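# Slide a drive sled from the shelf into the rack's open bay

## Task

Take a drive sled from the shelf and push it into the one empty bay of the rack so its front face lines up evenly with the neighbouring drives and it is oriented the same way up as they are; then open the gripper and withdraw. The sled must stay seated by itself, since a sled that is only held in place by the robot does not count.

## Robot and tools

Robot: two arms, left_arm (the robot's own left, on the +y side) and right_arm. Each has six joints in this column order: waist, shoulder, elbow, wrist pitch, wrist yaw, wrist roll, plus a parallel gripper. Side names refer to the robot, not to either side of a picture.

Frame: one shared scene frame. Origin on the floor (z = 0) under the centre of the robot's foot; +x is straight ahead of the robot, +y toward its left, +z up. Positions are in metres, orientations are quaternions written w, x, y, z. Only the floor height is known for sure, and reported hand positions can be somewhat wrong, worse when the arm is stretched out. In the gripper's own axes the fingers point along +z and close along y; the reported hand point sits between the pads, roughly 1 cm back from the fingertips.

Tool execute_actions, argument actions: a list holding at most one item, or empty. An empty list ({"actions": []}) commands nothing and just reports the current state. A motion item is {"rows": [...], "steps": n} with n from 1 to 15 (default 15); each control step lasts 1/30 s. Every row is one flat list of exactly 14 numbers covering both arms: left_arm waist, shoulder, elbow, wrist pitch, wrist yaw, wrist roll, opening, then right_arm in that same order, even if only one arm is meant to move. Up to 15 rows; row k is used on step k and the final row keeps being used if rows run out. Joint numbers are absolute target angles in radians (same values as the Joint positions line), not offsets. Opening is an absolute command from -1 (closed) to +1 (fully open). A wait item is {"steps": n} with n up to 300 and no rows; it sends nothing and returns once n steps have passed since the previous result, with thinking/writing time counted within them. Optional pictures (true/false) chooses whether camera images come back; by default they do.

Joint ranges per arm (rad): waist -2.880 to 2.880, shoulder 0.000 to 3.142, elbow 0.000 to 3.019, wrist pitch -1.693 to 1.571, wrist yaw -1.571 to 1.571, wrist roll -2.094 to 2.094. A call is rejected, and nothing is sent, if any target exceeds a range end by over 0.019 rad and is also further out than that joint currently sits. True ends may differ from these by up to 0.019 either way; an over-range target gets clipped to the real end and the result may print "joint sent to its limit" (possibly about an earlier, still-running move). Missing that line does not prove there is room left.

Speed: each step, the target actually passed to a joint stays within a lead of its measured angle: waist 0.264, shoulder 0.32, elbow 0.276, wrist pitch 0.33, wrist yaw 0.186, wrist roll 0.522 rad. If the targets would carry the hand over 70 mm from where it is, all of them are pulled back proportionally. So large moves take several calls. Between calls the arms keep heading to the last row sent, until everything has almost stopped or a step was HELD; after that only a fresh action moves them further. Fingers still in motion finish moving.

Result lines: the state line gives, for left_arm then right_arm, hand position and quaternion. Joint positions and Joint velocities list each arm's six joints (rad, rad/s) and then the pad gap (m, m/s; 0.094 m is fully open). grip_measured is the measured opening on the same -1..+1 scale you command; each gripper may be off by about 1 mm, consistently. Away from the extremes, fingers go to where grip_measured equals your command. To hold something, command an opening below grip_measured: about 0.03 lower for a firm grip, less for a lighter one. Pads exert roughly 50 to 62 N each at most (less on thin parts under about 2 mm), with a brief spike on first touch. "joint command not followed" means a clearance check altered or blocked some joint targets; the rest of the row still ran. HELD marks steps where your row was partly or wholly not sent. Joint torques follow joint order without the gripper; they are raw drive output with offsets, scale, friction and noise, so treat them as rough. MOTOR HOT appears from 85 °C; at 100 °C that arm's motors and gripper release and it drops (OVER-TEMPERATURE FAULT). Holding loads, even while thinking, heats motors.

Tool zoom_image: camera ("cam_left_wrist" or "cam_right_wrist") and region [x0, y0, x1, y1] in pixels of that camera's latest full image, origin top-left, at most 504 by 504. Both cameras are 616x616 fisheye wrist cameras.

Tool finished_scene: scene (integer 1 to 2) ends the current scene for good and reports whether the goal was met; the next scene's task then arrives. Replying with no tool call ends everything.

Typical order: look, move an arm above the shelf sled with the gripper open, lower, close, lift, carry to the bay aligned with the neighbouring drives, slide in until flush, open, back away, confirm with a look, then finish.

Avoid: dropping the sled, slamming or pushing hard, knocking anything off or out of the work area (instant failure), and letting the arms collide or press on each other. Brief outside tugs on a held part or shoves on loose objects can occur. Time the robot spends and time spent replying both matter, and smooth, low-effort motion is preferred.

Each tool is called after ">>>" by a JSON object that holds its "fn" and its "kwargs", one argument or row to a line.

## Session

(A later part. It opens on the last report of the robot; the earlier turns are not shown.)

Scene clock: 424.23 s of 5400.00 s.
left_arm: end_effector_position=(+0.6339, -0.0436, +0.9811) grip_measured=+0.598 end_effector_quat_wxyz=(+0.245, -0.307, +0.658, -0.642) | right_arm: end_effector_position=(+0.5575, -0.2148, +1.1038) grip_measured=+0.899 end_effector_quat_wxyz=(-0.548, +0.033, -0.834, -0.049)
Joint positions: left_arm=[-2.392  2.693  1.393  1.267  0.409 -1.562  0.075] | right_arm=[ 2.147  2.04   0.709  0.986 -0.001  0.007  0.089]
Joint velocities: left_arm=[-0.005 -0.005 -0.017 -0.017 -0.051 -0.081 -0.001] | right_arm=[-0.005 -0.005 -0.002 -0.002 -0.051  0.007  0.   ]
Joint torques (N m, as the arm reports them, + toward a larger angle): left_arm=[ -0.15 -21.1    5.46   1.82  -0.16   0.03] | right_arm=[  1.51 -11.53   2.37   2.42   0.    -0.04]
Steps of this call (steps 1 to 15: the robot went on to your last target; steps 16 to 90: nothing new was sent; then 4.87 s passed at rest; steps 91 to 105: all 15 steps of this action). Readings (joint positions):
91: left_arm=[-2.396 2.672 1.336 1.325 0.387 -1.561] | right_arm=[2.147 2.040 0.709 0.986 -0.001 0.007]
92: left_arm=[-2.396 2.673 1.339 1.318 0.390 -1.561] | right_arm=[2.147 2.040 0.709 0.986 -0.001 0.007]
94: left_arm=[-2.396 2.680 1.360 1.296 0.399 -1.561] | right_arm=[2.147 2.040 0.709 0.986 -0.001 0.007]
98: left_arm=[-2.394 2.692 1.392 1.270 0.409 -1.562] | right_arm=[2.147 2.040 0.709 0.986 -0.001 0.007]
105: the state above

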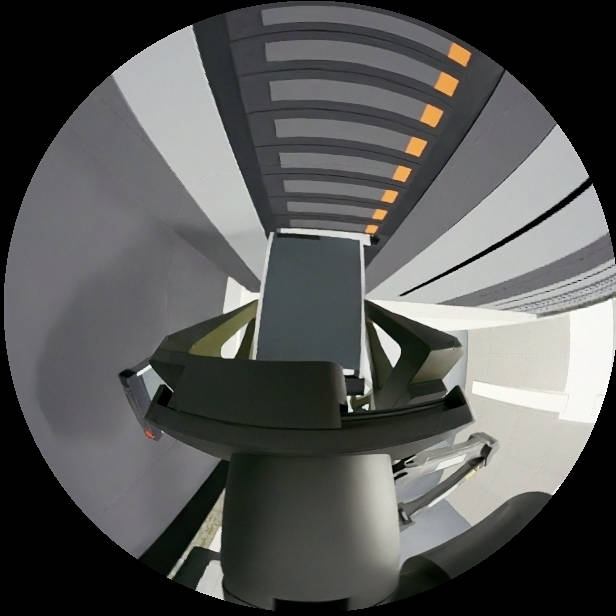

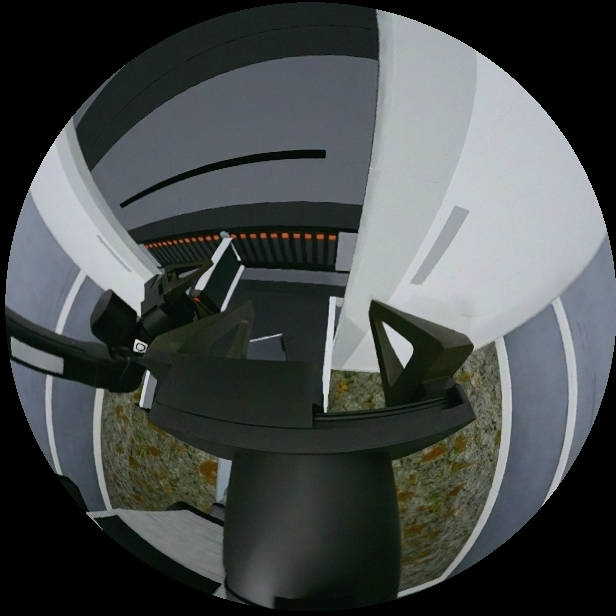

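>>> {"fn": "execute_actions", "kwargs": {
  "actions": [
    {"rows":[[-2.39,2.68,1.37,1.29,0.40,-1.565,0.54,2.15,2.05,0.7,1.0,0,0,0.9],[-2.385,2.66,1.34,1.32,0.40,-1.565,0.54,2.15,2.05,0.7,1.0,0,0,0.9],[-2.385,2.645,1.33,1.35,0.40,-1.565,0.54,2.15,2.05,0.7,1.0,0,0,0.9],[-2.385,2.64,1.33,1.35,0.40,-1.565,0.54,2.15,2.05,0.7,1.0,0,0,0.9]],"steps":15}
  ]
}}

Scene clock: 432.83 s of 5400.00 s.
left_arm: end_effector_position=(+0.6160, -0.0353, +0.9849) grip_measured=+0.598 end_effector_quat_wxyz=(+0.249, -0.309, +0.656, -0.642) | right_arm: end_effector_position=(+0.5575, -0.2148, +1.1038) grip_measured=+0.899 end_effector_quat_wxyz=(-0.548, +0.033, -0.834, -0.049)
Joint positions: left_arm=[-2.392  2.675  1.326  1.32   0.402 -1.562  0.075] | right_arm=[ 2.147  2.04   0.709  0.986 -0.001  0.007  0.089]
Joint velocities: left_arm=[-0.005 -0.015 -0.007  0.002  0.037 -0.022  0.   ] | right_arm=[-0.015 -0.005 -0.017 -0.022 -0.037 -0.022  0.   ]
Joint torques (N m, as the arm reports them, + toward a larger angle): left_arm=[ -0.69 -23.53   2.93   3.5   -0.11   0.04] | right_arm=[  1.63 -11.47   2.47   2.41   0.    -0.06]
Steps of this call (steps 1 to 15: the robot went on to your last target; steps 16 to 90: nothing new was sent; then 5.10 s passed at rest; steps 91 to 105: all 15 steps of this action). Readings (joint positions):
91: left_arm=[-2.392 2.693 1.389 1.267 0.406 -1.562] | right_arm=[2.147 2.040 0.709 0.986 -0.001 0.007]
92: left_arm=[-2.392 2.691 1.381 1.272 0.403 -1.562] | right_arm=[2.147 2.040 0.709 0.986 -0.001 0.007]
94: left_arm=[-2.392 2.683 1.349 1.299 0.402 -1.562] | right_arm=[2.147 2.040 0.709 0.986 -0.001 0.007]
98: left_arm=[-2.392 2.680 1.326 1.317 0.402 -1.562] | right_arm=[2.147 2.040 0.709 0.986 -0.001 0.007]
105: the state above

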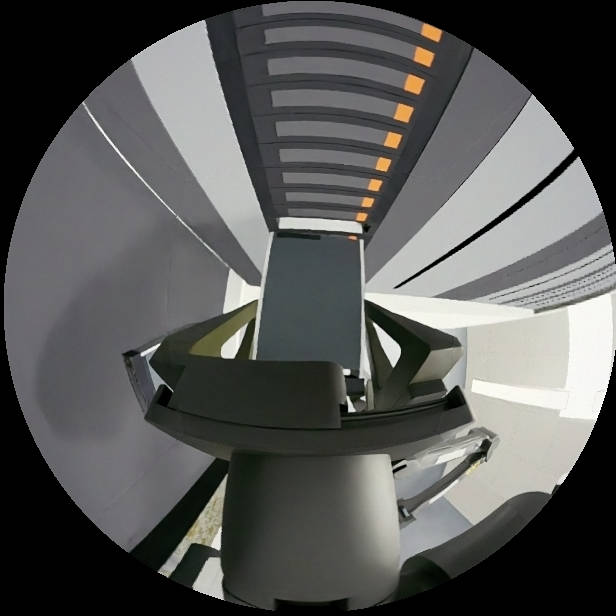

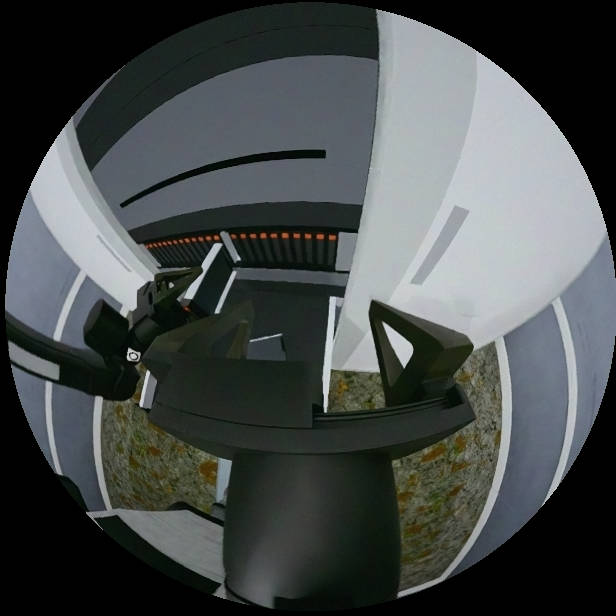

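>>> {"fn": "execute_actions", "kwargs": {
  "actions": [
    {"rows":[[-2.385,2.635,1.33,1.365,0.40,-1.565,0.54,2.15,2.05,0.7,1.0,0,0,0.9],[-2.385,2.625,1.33,1.38,0.40,-1.565,0.54,2.15,2.05,0.7,1.0,0,0,0.9]],"steps":15}
  ]
}}

>>> {"fn": "zoom_image", "kwargs": {
  "camera": "cam_left_wrist",
  "region": [250,190,400,280]
}}

>>> {"fn": "zoom_image", "kwargs": {
  "camera": "cam_right_wrist",
  "region": [170,210,290,290]
}}

Scene clock: 439.27 s of 5400.00 s.
left_arm: end_effector_position=(+0.6222, -0.0365, +1.0054) grip_measured=+0.598 end_effector_quat_wxyz=(+0.263, -0.296, +0.644, -0.655) | right_arm: end_effector_position=(+0.5575, -0.2148, +1.1038) grip_measured=+0.899 end_effector_quat_wxyz=(-0.548, +0.033, -0.834, -0.049)
Joint positions: left_arm=[-2.392  2.656  1.326  1.352  0.402 -1.562  0.075] | right_arm=[ 2.147  2.04   0.709  0.986 -0.001  0.007  0.089]
Joint velocities: left_arm=[-0.005 -0.005  0.002  0.022 -0.022 -0.051  0.   ] | right_arm=[-0.005 -0.005  0.007  0.012 -0.051 -0.007  0.   ]
Joint torques (N m, as the arm reports them, + toward a larger angle): left_arm=[ -0.65 -22.61   3.22   3.43  -0.11   0.04] | right_arm=[  1.41 -11.22   2.35   2.41   0.    -0.04]
Steps of this call (steps 1 to 15: the robot went on to your last target; steps 16 to 90: nothing new was sent; then 2.93 s passed at rest; steps 91 to 105: all 15 steps of this action). Readings (joint positions):
91: left_arm=[-2.392 2.675 1.326 1.323 0.402 -1.562] | right_arm=[2.147 2.040 0.709 0.986 -0.001 0.007]
92: left_arm=[-2.392 2.674 1.326 1.330 0.402 -1.562] | right_arm=[2.147 2.040 0.709 0.986 -0.001 0.007]
94: left_arm=[-2.392 2.672 1.326 1.342 0.402 -1.562] | right_arm=[2.147 2.040 0.709 0.986 -0.001 0.007]
98: left_arm=[-2.392 2.662 1.326 1.350 0.402 -1.562] | right_arm=[2.147 2.040 0.709 0.986 -0.001 0.007]
105: the state above

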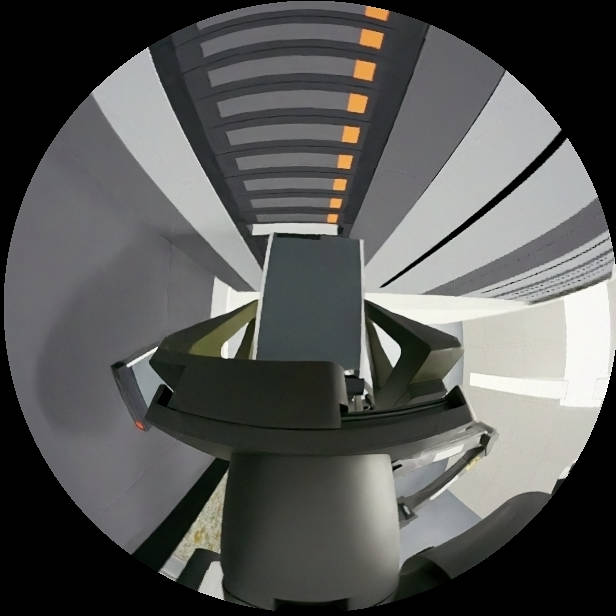

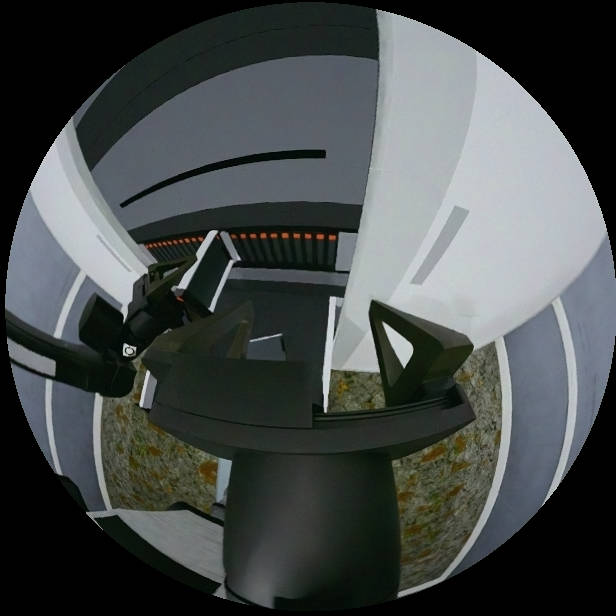

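Region (250, 190, 400, 280) of cam_left_wrist's 616x616 image, scaled by 3.360, with more detail than that image has; it fills the top 302 rows of this view, and the rest is white.

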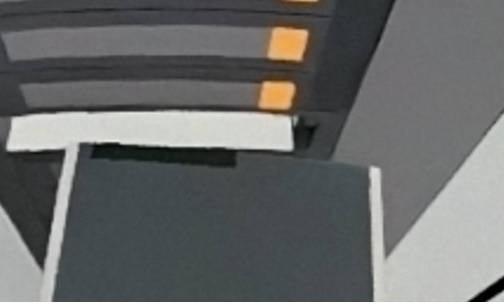

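Region (170, 210, 290, 290) of cam_right_wrist's 616x616 image, scaled by 4.200, with more detail than that image has.

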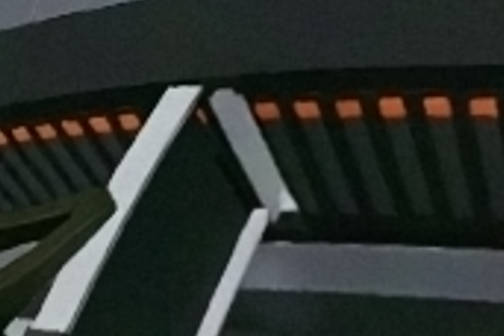

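>>> {"fn": "execute_actions", "kwargs": {
  "actions": [
    {"rows":[[-2.385,2.66,1.34,1.39,0.40,-1.565,0.54,2.15,2.05,0.7,1.0,0,0,0.9],[-2.385,2.675,1.35,1.40,0.40,-1.565,0.54,2.15,2.05,0.7,1.0,0,0,0.9],[-2.385,2.685,1.36,1.40,0.40,-1.565,0.54,2.15,2.05,0.7,1.0,0,0,0.9]],"steps":15}
  ]
}}

>>> {"fn": "zoom_image", "kwargs": {
  "camera": "cam_left_wrist",
  "region": [250,190,400,280]
}}

>>> {"fn": "zoom_image", "kwargs": {
  "camera": "cam_right_wrist",
  "region": [170,210,290,290]
}}

Scene clock: 450.07 s of 5400.00 s.
left_arm: end_effector_position=(+0.6140, -0.0345, +0.9867) grip_measured=+0.598 end_effector_quat_wxyz=(+0.259, -0.299, +0.647, -0.652) | right_arm: end_effector_position=(+0.5575, -0.2148, +1.1038) grip_measured=+0.899 end_effector_quat_wxyz=(-0.548, +0.033, -0.834, -0.049)
Joint positions: left_arm=[-2.392  2.693  1.332  1.371  0.402 -1.562  0.075] | right_arm=[ 2.147  2.04   0.709  0.986 -0.001  0.007  0.089]
Joint velocities: left_arm=[-0.005 -0.005  0.002 -0.012  0.037 -0.037  0.001] | right_arm=[-0.005 -0.005 -0.022  0.012  0.022 -0.037  0.   ]
Joint torques (N m, as the arm reports them, + toward a larger angle): left_arm=[ -0.64 -20.8    4.32   3.42  -0.11   0.03] | right_arm=[  1.48 -11.25   2.33   2.48   0.    -0.04]
Steps of this call (steps 1 to 15: the robot went on to your last target; steps 16 to 90: nothing new was sent; then 7.30 s passed at rest; steps 91 to 105: all 15 steps of this action). Readings (joint positions):
91: left_arm=[-2.392 2.656 1.326 1.354 0.402 -1.562] | right_arm=[2.147 2.040 0.709 0.986 -0.001 0.007]
92: left_arm=[-2.392 2.657 1.326 1.359 0.402 -1.562] | right_arm=[2.147 2.040 0.709 0.986 -0.001 0.007]
94: left_arm=[-2.392 2.664 1.329 1.369 0.402 -1.562] | right_arm=[2.147 2.040 0.709 0.986 -0.001 0.007]
98: left_arm=[-2.392 2.681 1.332 1.371 0.402 -1.562] | right_arm=[2.147 2.040 0.709 0.986 -0.001 0.007]
105: the state above

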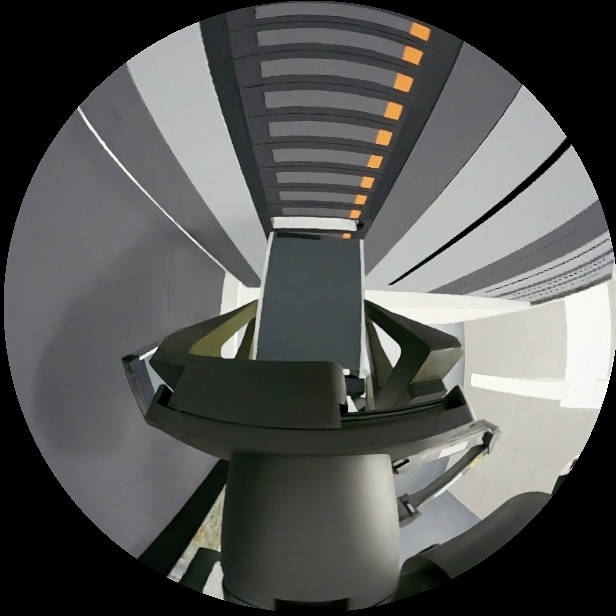

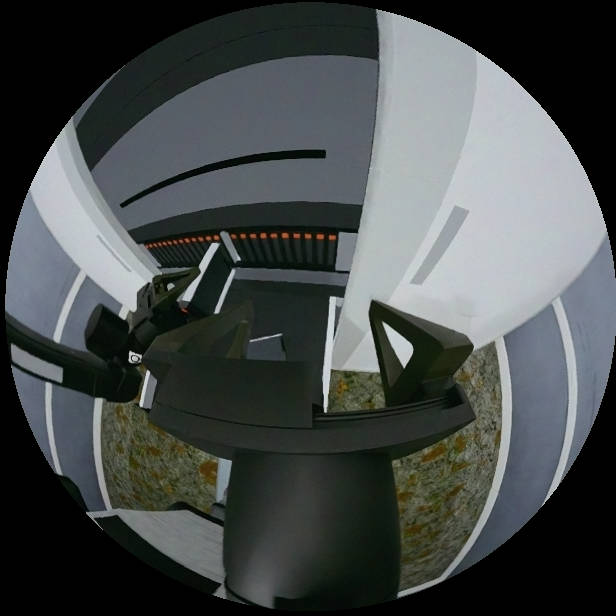

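Region (250, 190, 400, 280) of cam_left_wrist's 616x616 image, scaled by 3.360, with more detail than that image has; it fills the top 302 rows of this view, and the rest is white.

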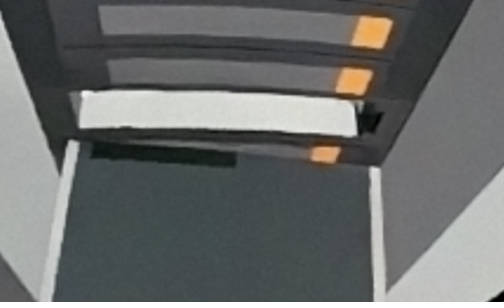

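Region (170, 210, 290, 290) of cam_right_wrist's 616x616 image, scaled by 4.200, with more detail than that image has.

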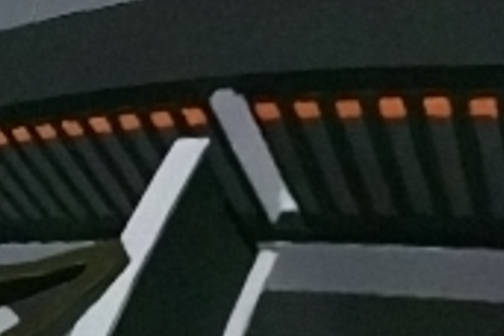

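>>> {"fn": "execute_actions", "kwargs": {
  "actions": [
    {"rows":[[-2.385,2.685,1.375,1.385,0.40,-1.565,0.54,2.15,2.05,0.7,1.0,0,0,0.9],[-2.382,2.685,1.39,1.36,0.403,-1.565,0.54,2.15,2.05,0.7,1.0,0,0,0.9],[-2.379,2.685,1.405,1.335,0.406,-1.565,0.54,2.15,2.05,0.7,1.0,0,0,0.9],[-2.376,2.685,1.42,1.31,0.41,-1.565,0.54,2.15,2.05,0.7,1.0,0,0,0.9]],"steps":15}
  ]
}}

>>> {"fn": "zoom_image", "kwargs": {
  "camera": "cam_right_wrist",
  "region": [170,210,290,290]
}}

Scene clock: 457.97 s of 5400.00 s.
left_arm: end_effector_position=(+0.6369, -0.0392, +0.9918) grip_measured=+0.598 end_effector_quat_wxyz=(+0.261, -0.297, +0.645, -0.654) | right_arm: end_effector_position=(+0.5575, -0.2148, +1.1038) grip_measured=+0.899 end_effector_quat_wxyz=(-0.548, +0.033, -0.834, -0.049)
Joint positions: left_arm=[-2.386  2.695  1.395  1.317  0.41  -1.562  0.075] | right_arm=[ 2.147  2.04   0.709  0.986 -0.001  0.007  0.089]
Joint velocities: left_arm=[-0.005  0.015 -0.012 -0.007 -0.051  0.051 -0.001] | right_arm=[-0.015  0.005  0.007 -0.007 -0.022 -0.007  0.   ]
Joint torques (N m, as the arm reports them, + toward a larger angle): left_arm=[ -0.2  -21.3    4.58   1.81   0.     0.03] | right_arm=[  1.32 -11.34   2.4    2.42   0.    -0.05]
Steps of this call (steps 1 to 15: the robot went on to your last target; steps 16 to 90: nothing new was sent; then 4.40 s passed at rest; steps 91 to 105: all 15 steps of this action). Readings (joint positions):
91: left_arm=[-2.392 2.693 1.333 1.371 0.402 -1.562] | right_arm=[2.147 2.040 0.709 0.986 -0.001 0.007]
92: left_arm=[-2.392 2.693 1.336 1.370 0.402 -1.562] | right_arm=[2.147 2.040 0.709 0.986 -0.001 0.007]
94: left_arm=[-2.391 2.694 1.354 1.349 0.405 -1.562] | right_arm=[2.147 2.040 0.709 0.986 -0.001 0.007]
98: left_arm=[-2.387 2.694 1.392 1.320 0.406 -1.562] | right_arm=[2.147 2.040 0.709 0.986 -0.001 0.007]
105: the state above

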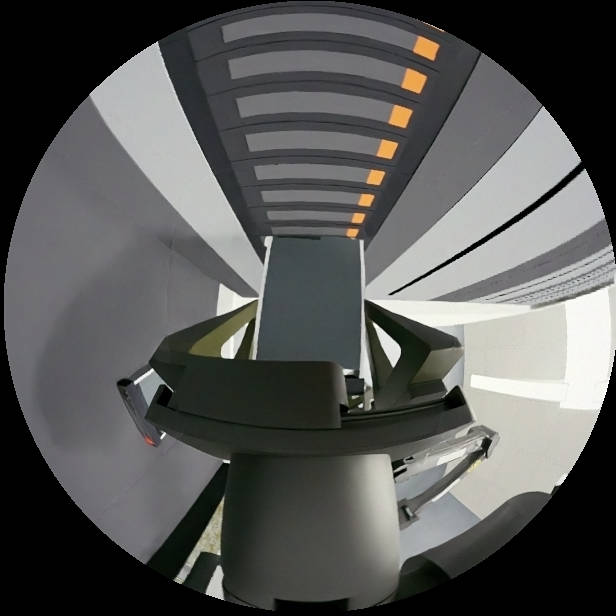

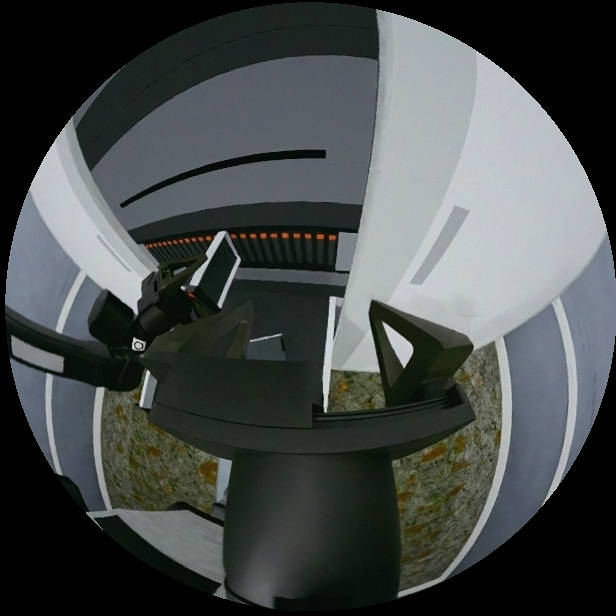

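Region (170, 210, 290, 290) of cam_right_wrist's 616x616 image, scaled by 4.200, with more detail than that image has.

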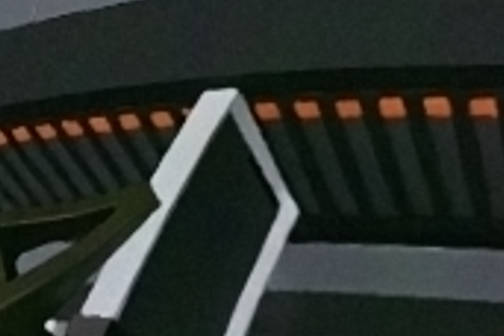

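>>> {"fn": "execute_actions", "kwargs": {
  "actions": [
    {"rows":[[-2.373,2.685,1.435,1.30,0.413,-1.565,0.54,2.15,2.05,0.7,1.0,0,0,0.9],[-2.369,2.688,1.455,1.28,0.417,-1.565,0.54,2.15,2.05,0.7,1.0,0,0,0.9],[-2.365,2.69,1.475,1.26,0.421,-1.565,0.54,2.15,2.05,0.7,1.0,0,0,0.9],[-2.361,2.693,1.495,1.24,0.425,-1.565,0.54,2.15,2.05,0.7,1.0,0,0,0.9]],"steps":15}
  ]
}}

>>> {"fn": "zoom_image", "kwargs": {
  "camera": "cam_right_wrist",
  "region": [170,210,290,290]
}}

Scene clock: 464.40 s of 5400.00 s.
left_arm: end_effector_position=(+0.6567, -0.0385, +0.9881) grip_measured=+0.598 end_effector_quat_wxyz=(+0.251, -0.302, +0.650, -0.650) | right_arm: end_effector_position=(+0.5575, -0.2148, +1.1038) grip_measured=+0.899 end_effector_quat_wxyz=(-0.548, +0.033, -0.834, -0.049)
Joint positions: left_arm=[-2.371  2.702  1.452  1.245  0.43  -1.567  0.075] | right_arm=[ 2.147  2.04   0.709  0.986 -0.001  0.007  0.089]
Joint velocities: left_arm=[-0.005 -0.005  0.002  0.007 -0.037 -0.007 -0.   ] | right_arm=[-0.015 -0.005 -0.002 -0.012 -0.007 -0.007 -0.001]
Joint torques (N m, as the arm reports them, + toward a larger angle): left_arm=[ -0.71 -22.19   5.99   1.87  -0.2    0.09] | right_arm=[  1.42 -11.42   2.37   2.41  -0.01  -0.05]
Steps of this call (steps 1 to 15: the robot went on to your last target; steps 16 to 90: nothing new was sent; then 2.93 s passed at rest; steps 91 to 105: all 15 steps of this action). Readings (joint positions):
91: left_arm=[-2.386 2.695 1.395 1.315 0.410 -1.562] | right_arm=[2.147 2.040 0.709 0.986 -0.001 0.007]
92: left_arm=[-2.385 2.695 1.398 1.308 0.413 -1.562] | right_arm=[2.147 2.040 0.709 0.986 -0.001 0.007]
94: left_arm=[-2.383 2.698 1.416 1.280 0.418 -1.562] | right_arm=[2.147 2.040 0.709 0.986 -0.001 0.007]
98: left_arm=[-2.371 2.702 1.452 1.245 0.429 -1.566] | right_arm=[2.147 2.040 0.709 0.986 -0.001 0.007]
105: the state above

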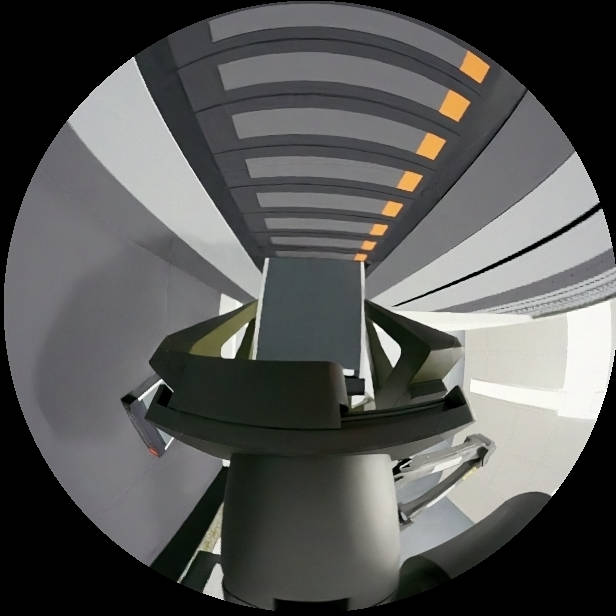

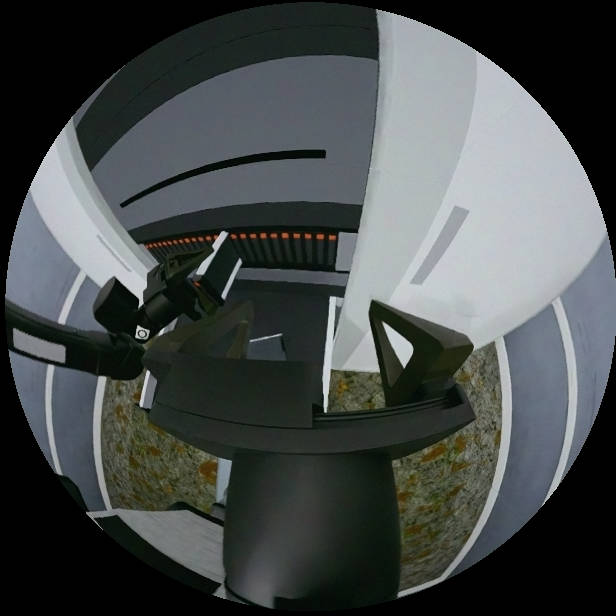

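Region (170, 210, 290, 290) of cam_right_wrist's 616x616 image, scaled by 4.200, with more detail than that image has.

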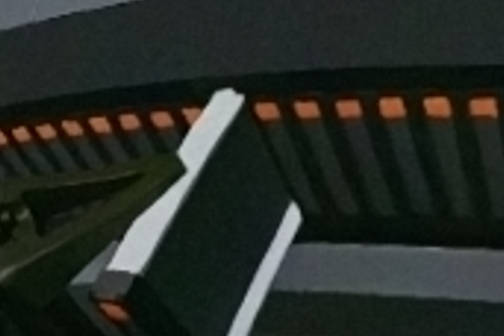

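>>> {"fn": "execute_actions", "kwargs": {
  "actions": [
    {"rows":[[-2.36,2.685,1.49,1.26,0.43,-1.565,0.54,2.15,2.05,0.7,1.0,0,0,0.9],[-2.355,2.685,1.51,1.245,0.435,-1.565,0.54,2.15,2.05,0.7,1.0,0,0,0.9],[-2.35,2.688,1.53,1.23,0.44,-1.565,0.54,2.15,2.05,0.7,1.0,0,0,0.9],[-2.345,2.69,1.555,1.21,0.445,-1.565,0.54,2.15,2.05,0.7,1.0,0,0,0.9]],"steps":15}
  ]
}}

Scene clock: 470.83 s of 5400.00 s.
left_arm: end_effector_position=(+0.6690, -0.0389, +0.9893) grip_measured=+0.598 end_effector_quat_wxyz=(+0.244, -0.302, +0.649, -0.654) | right_arm: end_effector_position=(+0.5575, -0.2148, +1.1038) grip_measured=+0.899 end_effector_quat_wxyz=(-0.548, +0.033, -0.834, -0.049)
Joint positions: left_arm=[-2.362  2.71   1.493  1.214  0.451 -1.58   0.075] | right_arm=[ 2.147  2.04   0.709  0.986 -0.001  0.007  0.089]
Joint velocities: left_arm=[ 0.005 -0.005 -0.002 -0.012  0.037  0.007 -0.   ] | right_arm=[ 0.005 -0.005 -0.012 -0.017 -0.022 -0.037 -0.   ]
Joint torques (N m, as the arm reports them, + toward a larger angle): left_arm=[  0.32 -23.5    7.59   1.89  -0.31   0.23] | right_arm=[  1.42 -11.65   2.38   2.45  -0.02  -0.04]
Steps of this call (steps 1 to 15: the robot went on to your last target; steps 16 to 90: nothing new was sent; then 2.93 s passed at rest; steps 91 to 105: all 15 steps of this action). Readings (joint positions):
91: left_arm=[-2.371 2.702 1.452 1.245 0.430 -1.567] | right_arm=[2.147 2.040 0.709 0.986 -0.001 0.007]
92: left_arm=[-2.371 2.702 1.454 1.245 0.433 -1.567] | right_arm=[2.147 2.040 0.709 0.986 -0.001 0.007]
94: left_arm=[-2.368 2.704 1.465 1.236 0.441 -1.569] | right_arm=[2.147 2.040 0.709 0.986 -0.001 0.007]
98: left_arm=[-2.362 2.710 1.492 1.215 0.451 -1.579] | right_arm=[2.147 2.040 0.709 0.986 -0.001 0.007]
105: the state above

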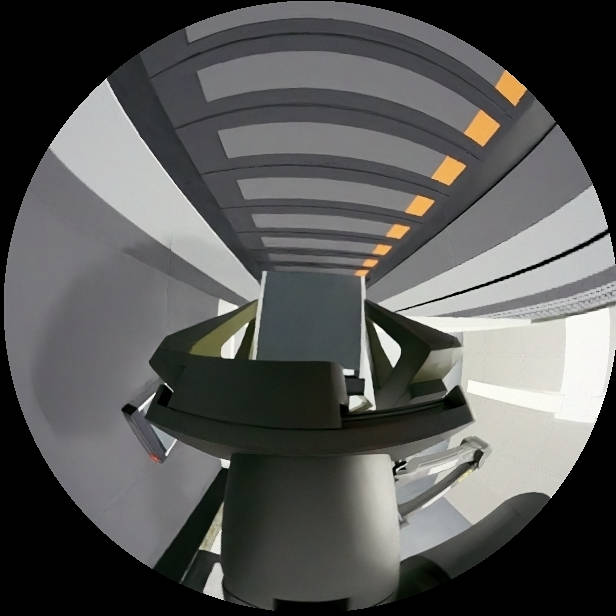

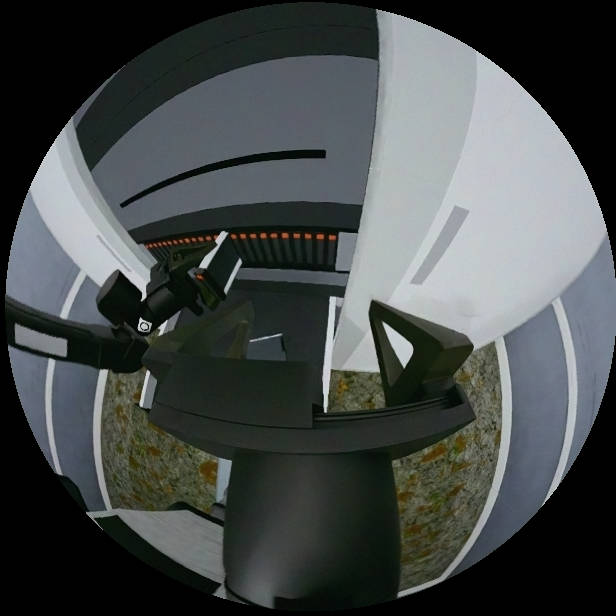

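>>> {"fn": "execute_actions", "kwargs": {
  "actions": [
    {"rows":[[-2.362,2.69,1.50,1.22,0.45,-1.575,0.65,2.15,2.05,0.7,1.0,0,0,0.9],[-2.362,2.69,1.50,1.22,0.45,-1.575,0.75,2.15,2.05,0.7,1.0,0,0,0.9],[-2.362,2.69,1.50,1.22,0.45,-1.575,0.95,2.15,2.05,0.7,1.0,0,0,0.9]],"steps":12}
  ]
}}

>>> {"fn": "execute_actions", "kwargs": {
  "actions": [
    {"rows":[[-2.365,2.69,1.46,1.25,0.445,-1.57,0.95,2.15,2.05,0.7,1.0,0,0,0.9],[-2.372,2.69,1.42,1.29,0.435,-1.57,0.95,2.15,2.05,0.7,1.0,0,0,0.9],[-2.38,2.69,1.38,1.33,0.425,-1.57,0.95,2.15,2.05,0.7,1.0,0,0,0.9],[-2.388,2.69,1.34,1.37,0.415,-1.57,0.95,2.15,2.05,0.7,1.0,0,0,0.9],[-2.396,2.69,1.30,1.41,0.405,-1.57,0.95,2.15,2.05,0.7,1.0,0,0,0.9],[-2.404,2.68,1.26,1.44,0.395,-1.57,0.95,2.15,2.05,0.7,1.0,0,0,0.9],[-2.412,2.67,1.22,1.47,0.385,-1.57,0.95,2.15,2.05,0.7,1.0,0,0,0.9]],"steps":15}
  ]
}}

Scene clock: 485.20 s of 5400.00 s.
left_arm: end_effector_position=(+0.6688, -0.0389, +0.9894) grip_measured=+0.947 end_effector_quat_wxyz=(+0.243, -0.302, +0.650, -0.654) | right_arm: end_effector_position=(+0.5575, -0.2148, +1.1038) grip_measured=+0.899 end_effector_quat_wxyz=(-0.548, +0.033, -0.834, -0.049)
Joint positions: left_arm=[-2.362  2.709  1.492  1.214  0.452 -1.58   0.091] | right_arm=[ 2.147  2.04   0.709  0.986 -0.001  0.007  0.089]
Joint velocities: left_arm=[-0.005 -0.005  0.002  0.007 -0.037 -0.037  0.   ] | right_arm=[-0.005 -0.005  0.002 -0.002  0.022 -0.007  0.   ]
Joint torques (N m, as the arm reports them, + toward a larger angle): left_arm=[ -1.39 -23.35   4.16   2.37  -0.09   0.13] | right_arm=[  1.52 -11.42   2.36   2.41  -0.01  -0.05]
Steps of this call (steps 1 to 15: the robot went on to your last target; steps 16 to 90: nothing new was sent; then 10.97 s passed at rest; steps 91 to 102: all 12 steps of this action). Readings (joint positions):
91: left_arm=[-2.362 2.710 1.492 1.214 0.452 -1.580] | right_arm=[2.147 2.040 0.709 0.986 -0.001 0.007]
92: left_arm=[-2.362 2.710 1.492 1.214 0.452 -1.580] | right_arm=[2.147 2.040 0.709 0.986 -0.001 0.007]
94: left_arm=[-2.362 2.709 1.492 1.214 0.452 -1.580] | right_arm=[2.147 2.040 0.709 0.986 -0.001 0.007]
98: left_arm=[-2.362 2.709 1.492 1.214 0.452 -1.580] | right_arm=[2.147 2.040 0.709 0.986 -0.001 0.007]
102: the state above

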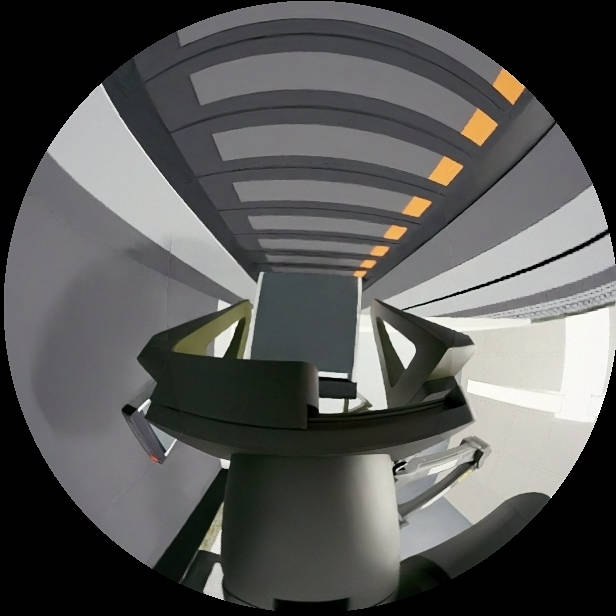

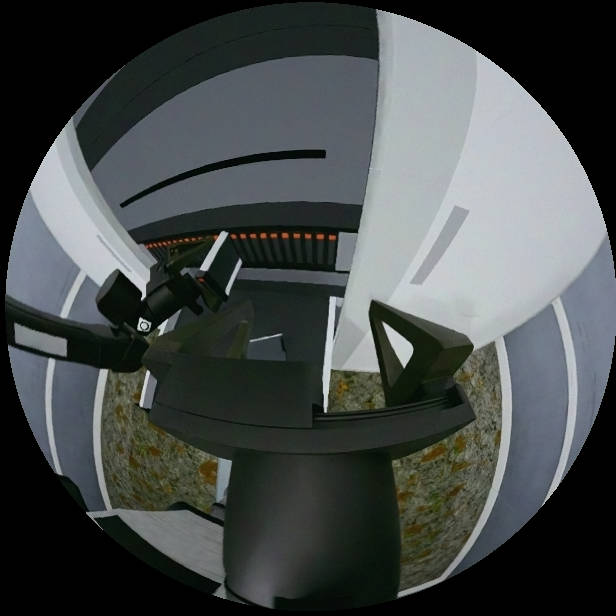

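Scene clock: 485.70 s of 5400.00 s.
left_arm: end_effector_position=(+0.5632, -0.0307, +0.9716) grip_measured=+0.947 end_effector_quat_wxyz=(+0.237, -0.314, +0.657, -0.643) | right_arm: end_effector_position=(+0.5575, -0.2148, +1.1038) grip_measured=+0.899 end_effector_quat_wxyz=(-0.548, +0.033, -0.834, -0.049)
Joint positions: left_arm=[-2.415  2.691  1.206  1.445  0.39  -1.58   0.091] | right_arm=[ 2.147  2.04   0.709  0.986 -0.001  0.007  0.089]
Joint velocities: left_arm=[-0.015 -0.034 -0.002  0.066  0.022  0.007 -0.   ] | right_arm=[-0.015 -0.015 -0.017  0.007 -0.007 -0.007  0.   ]
Joint torques (N m, as the arm reports them, + toward a larger angle): left_arm=[ -0.81 -20.38   2.65   3.09  -0.2    0.18] | right_arm=[  1.42 -11.58   2.33   2.42  -0.01  -0.05]
Steps of this call (steps 1 to 15: all 15 steps of this action). Readings (joint positions):
1: left_arm=[-2.362 2.709 1.488 1.216 0.450 -1.580] | right_arm=[2.147 2.040 0.709 0.986 -0.001 0.007]
2: left_arm=[-2.362 2.706 1.476 1.229 0.443 -1.580] | right_arm=[2.147 2.040 0.709 0.986 -0.001 0.007]
4: left_arm=[-2.364 2.696 1.419 1.285 0.424 -1.580] | right_arm=[2.147 2.040 0.709 0.986 -0.001 0.007]
8: left_arm=[-2.380 2.685 1.260 1.414 0.390 -1.580] | right_arm=[2.147 2.040 0.709 0.986 -0.001 0.007]
15: the state above

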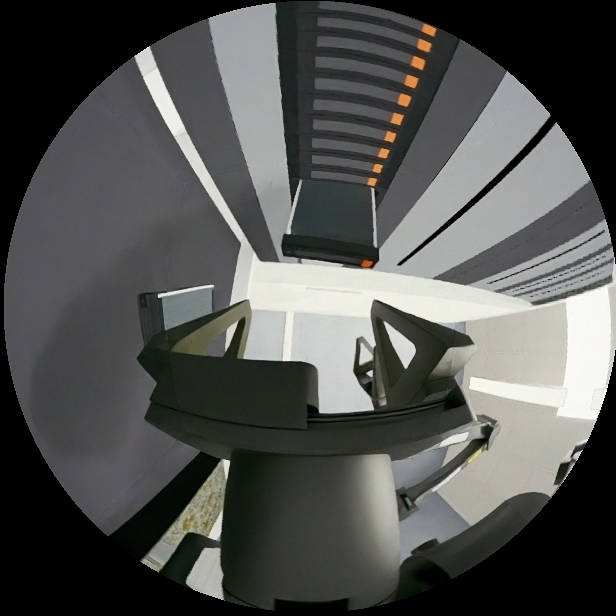

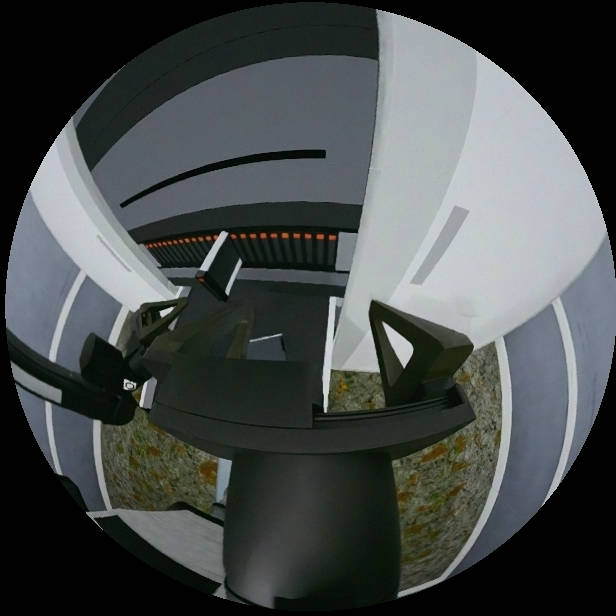

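>>> {"fn": "execute_actions", "kwargs": {
  "actions": [
    {"rows":[[-2.40,2.67,1.23,1.46,0.395,-1.565,0.3,2.15,2.05,0.7,1.0,0,0,0.9],[-2.395,2.665,1.25,1.46,0.40,-1.565,-0.3,2.15,2.05,0.7,1.0,0,0,0.9],[-2.385,2.66,1.28,1.45,0.40,-1.565,-1,2.15,2.05,0.7,1.0,0,0,0.9]],"steps":15}
  ]
}}

>>> {"fn": "execute_actions", "kwargs": {
  "actions": [
    {"steps":30}
  ]
}}

Scene clock: 493.20 s of 5400.00 s.
left_arm: end_effector_position=(+0.5976, -0.0247, +0.9979) grip_measured=-0.982 end_effector_quat_wxyz=(+0.264, -0.300, +0.636, -0.660) | right_arm: end_effector_position=(+0.5575, -0.2148, +1.1038) grip_measured=+0.899 end_effector_quat_wxyz=(-0.548, +0.033, -0.834, -0.049)
Joint positions: left_arm=[-2.389  2.674  1.266  1.447  0.397 -1.578  0.001] | right_arm=[ 2.147  2.04   0.709  0.986 -0.001  0.007  0.089]
Joint velocities: left_arm=[ 0.005 -0.015 -0.017  0.002  0.007 -0.037  0.001] | right_arm=[-0.015 -0.005 -0.022 -0.012  0.022  0.051  0.   ]
Joint torques (N m, as the arm reports them, + toward a larger angle): left_arm=[ -0.97 -20.79   3.21   2.23   0.11   0.22] | right_arm=[  1.49 -11.41   2.39   2.36   0.    -0.04]
Steps of this call (steps 1 to 15: the robot went on to your last target; steps 16 to 90: nothing new was sent; then 4.00 s passed at rest; steps 91 to 105: all 15 steps of this action). Readings (joint positions):
91: left_arm=[-2.415 2.691 1.206 1.447 0.390 -1.580] | right_arm=[2.147 2.040 0.709 0.986 -0.001 0.007]
92: left_arm=[-2.414 2.691 1.209 1.447 0.394 -1.580] | right_arm=[2.147 2.040 0.709 0.986 -0.001 0.007]
94: left_arm=[-2.409 2.691 1.225 1.447 0.397 -1.580] | right_arm=[2.147 2.040 0.709 0.986 -0.001 0.007]
98: left_arm=[-2.395 2.683 1.263 1.447 0.397 -1.579] | right_arm=[2.147 2.040 0.709 0.986 -0.001 0.007]
105: the state above

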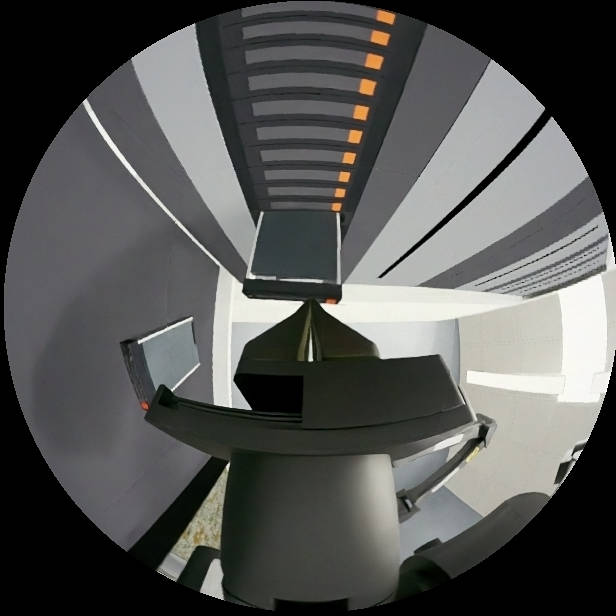

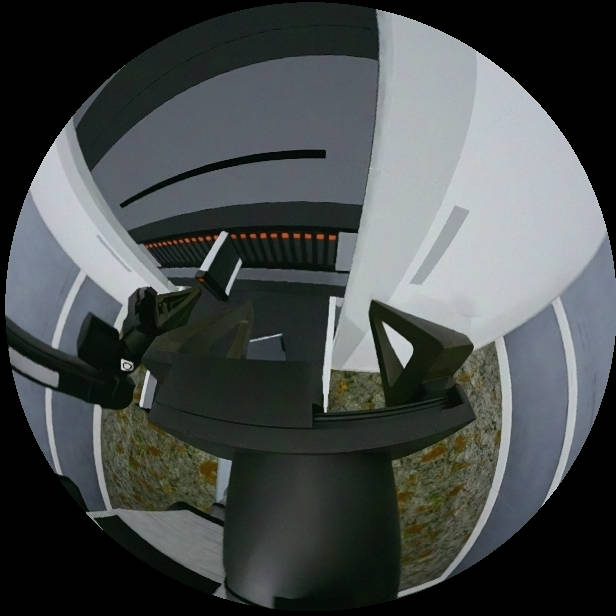

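Scene clock: 494.20 s of 5400.00 s.
left_arm: end_effector_position=(+0.5976, -0.0247, +0.9979) grip_measured=-0.982 end_effector_quat_wxyz=(+0.264, -0.300, +0.636, -0.660) | right_arm: end_effector_position=(+0.5575, -0.2148, +1.1038) grip_measured=+0.899 end_effector_quat_wxyz=(-0.548, +0.033, -0.834, -0.049)
Joint positions: left_arm=[-2.389  2.674  1.266  1.447  0.397 -1.578  0.001] | right_arm=[ 2.147  2.04   0.709  0.986 -0.001  0.007  0.089]
Joint velocities: left_arm=[ 0.005  0.015  0.012 -0.002 -0.007  0.007 -0.001] | right_arm=[-0.005 -0.005  0.002  0.022 -0.007  0.037 -0.001]
Joint torques (N m, as the arm reports them, + toward a larger angle): left_arm=[ -0.9  -20.64   3.11   2.21   0.11   0.21] | right_arm=[  1.33 -11.42   2.32   2.45   0.    -0.06]
Steps of this call (steps 1 to 15: the robot went on to your last target; steps 16 to 30: nothing new was sent). Readings (joint positions):
1: left_arm=[-2.389 2.674 1.266 1.447 0.397 -1.578] | right_arm=[2.147 2.040 0.709 0.986 -0.001 0.007]
2: left_arm=[-2.389 2.674 1.266 1.447 0.397 -1.578] | right_arm=[2.147 2.040 0.709 0.986 -0.001 0.007]
4: left_arm=[-2.389 2.674 1.266 1.447 0.397 -1.578] | right_arm=[2.147 2.040 0.709 0.986 -0.001 0.007]
8: left_arm=[-2.389 2.674 1.266 1.447 0.397 -1.578] | right_arm=[2.147 2.040 0.709 0.986 -0.001 0.007]
30: the state above
All arms were judged still, so your last target was given up. Only a new action makes them travel on or press farther. Fingers that are still opening or closing keep moving.

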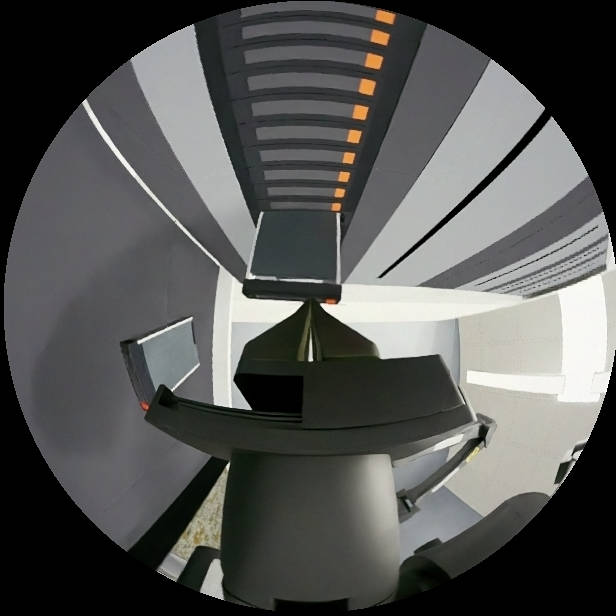

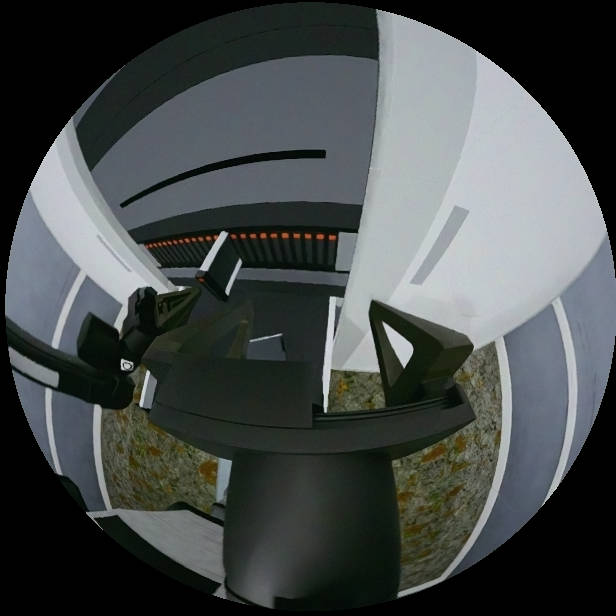

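>>> {"fn": "execute_actions", "kwargs": {
  "actions": [
    {"rows":[[-2.4,2.685,1.28,1.43,0.40,-1.565,-1,2.15,2.05,0.7,1.0,0,0,0.9],[-2.405,2.695,1.28,1.42,0.40,-1.565,-1,2.15,2.05,0.7,1.0,0,0,0.9],[-2.405,2.695,1.28,1.42,0.40,-1.565,-1,2.15,2.05,0.7,1.0,0,0,0.9],[-2.405,2.695,1.30,1.41,0.40,-1.565,-1,2.15,2.05,0.7,1.0,0,0,0.9],[-2.4,2.695,1.33,1.39,0.40,-1.565,-1,2.15,2.05,0.7,1.0,0,0,0.9]],"steps":15}
  ]
}}

Scene clock: 500.23 s of 5400.00 s.
left_arm: end_effector_position=(+0.6062, -0.0305, +0.9871) grip_measured=-0.982 end_effector_quat_wxyz=(+0.257, -0.304, +0.642, -0.655) | right_arm: end_effector_position=(+0.5575, -0.2148, +1.1038) grip_measured=+0.899 end_effector_quat_wxyz=(-0.548, +0.033, -0.834, -0.049)
Joint positions: left_arm=[-2.391  2.692  1.307  1.402  0.398 -1.578  0.001] | right_arm=[ 2.147  2.04   0.709  0.986 -0.001  0.007  0.089]
Joint velocities: left_arm=[ 0.005  0.005  0.017  0.007 -0.007 -0.007 -0.001] | right_arm=[-0.005  0.005 -0.022  0.022 -0.095 -0.037  0.   ]
Joint torques (N m, as the arm reports them, + toward a larger angle): left_arm=[ -1.89 -19.69   4.06   1.55   0.11   0.21] | right_arm=[  1.35 -11.51   2.4    2.42   0.    -0.05]
Steps of this call (steps 1 to 90: nothing new was sent; then 2.53 s passed at rest; steps 91 to 105: all 15 steps of this action). Readings (joint positions):
91: left_arm=[-2.389 2.674 1.266 1.446 0.397 -1.578] | right_arm=[2.147 2.040 0.709 0.986 -0.001 0.007]
92: left_arm=[-2.389 2.674 1.266 1.442 0.397 -1.578] | right_arm=[2.147 2.040 0.709 0.986 -0.001 0.007]
94: left_arm=[-2.390 2.677 1.267 1.434 0.397 -1.578] | right_arm=[2.147 2.040 0.709 0.986 -0.001 0.007]
98: left_arm=[-2.391 2.691 1.300 1.405 0.398 -1.578] | right_arm=[2.147 2.040 0.709 0.986 -0.001 0.007]
105: the state above

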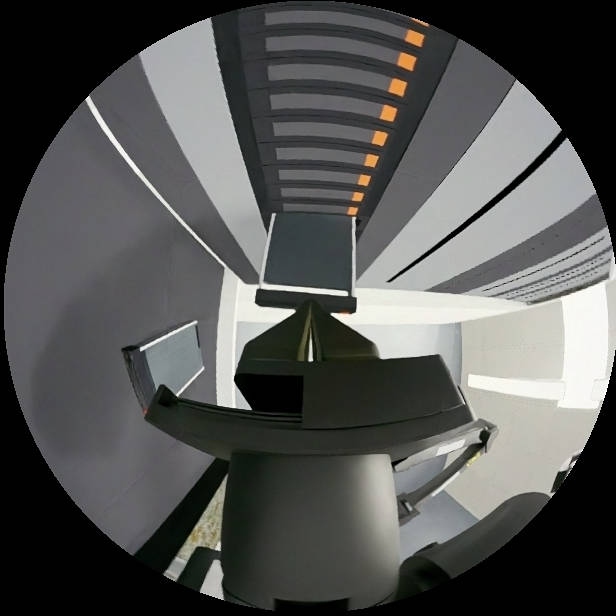

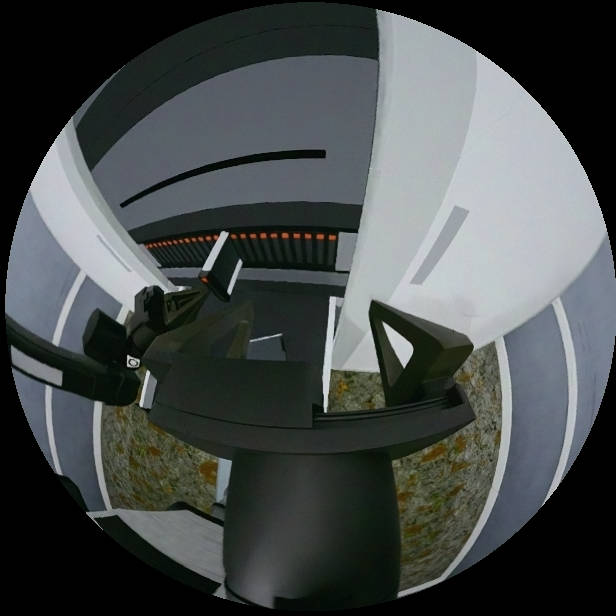

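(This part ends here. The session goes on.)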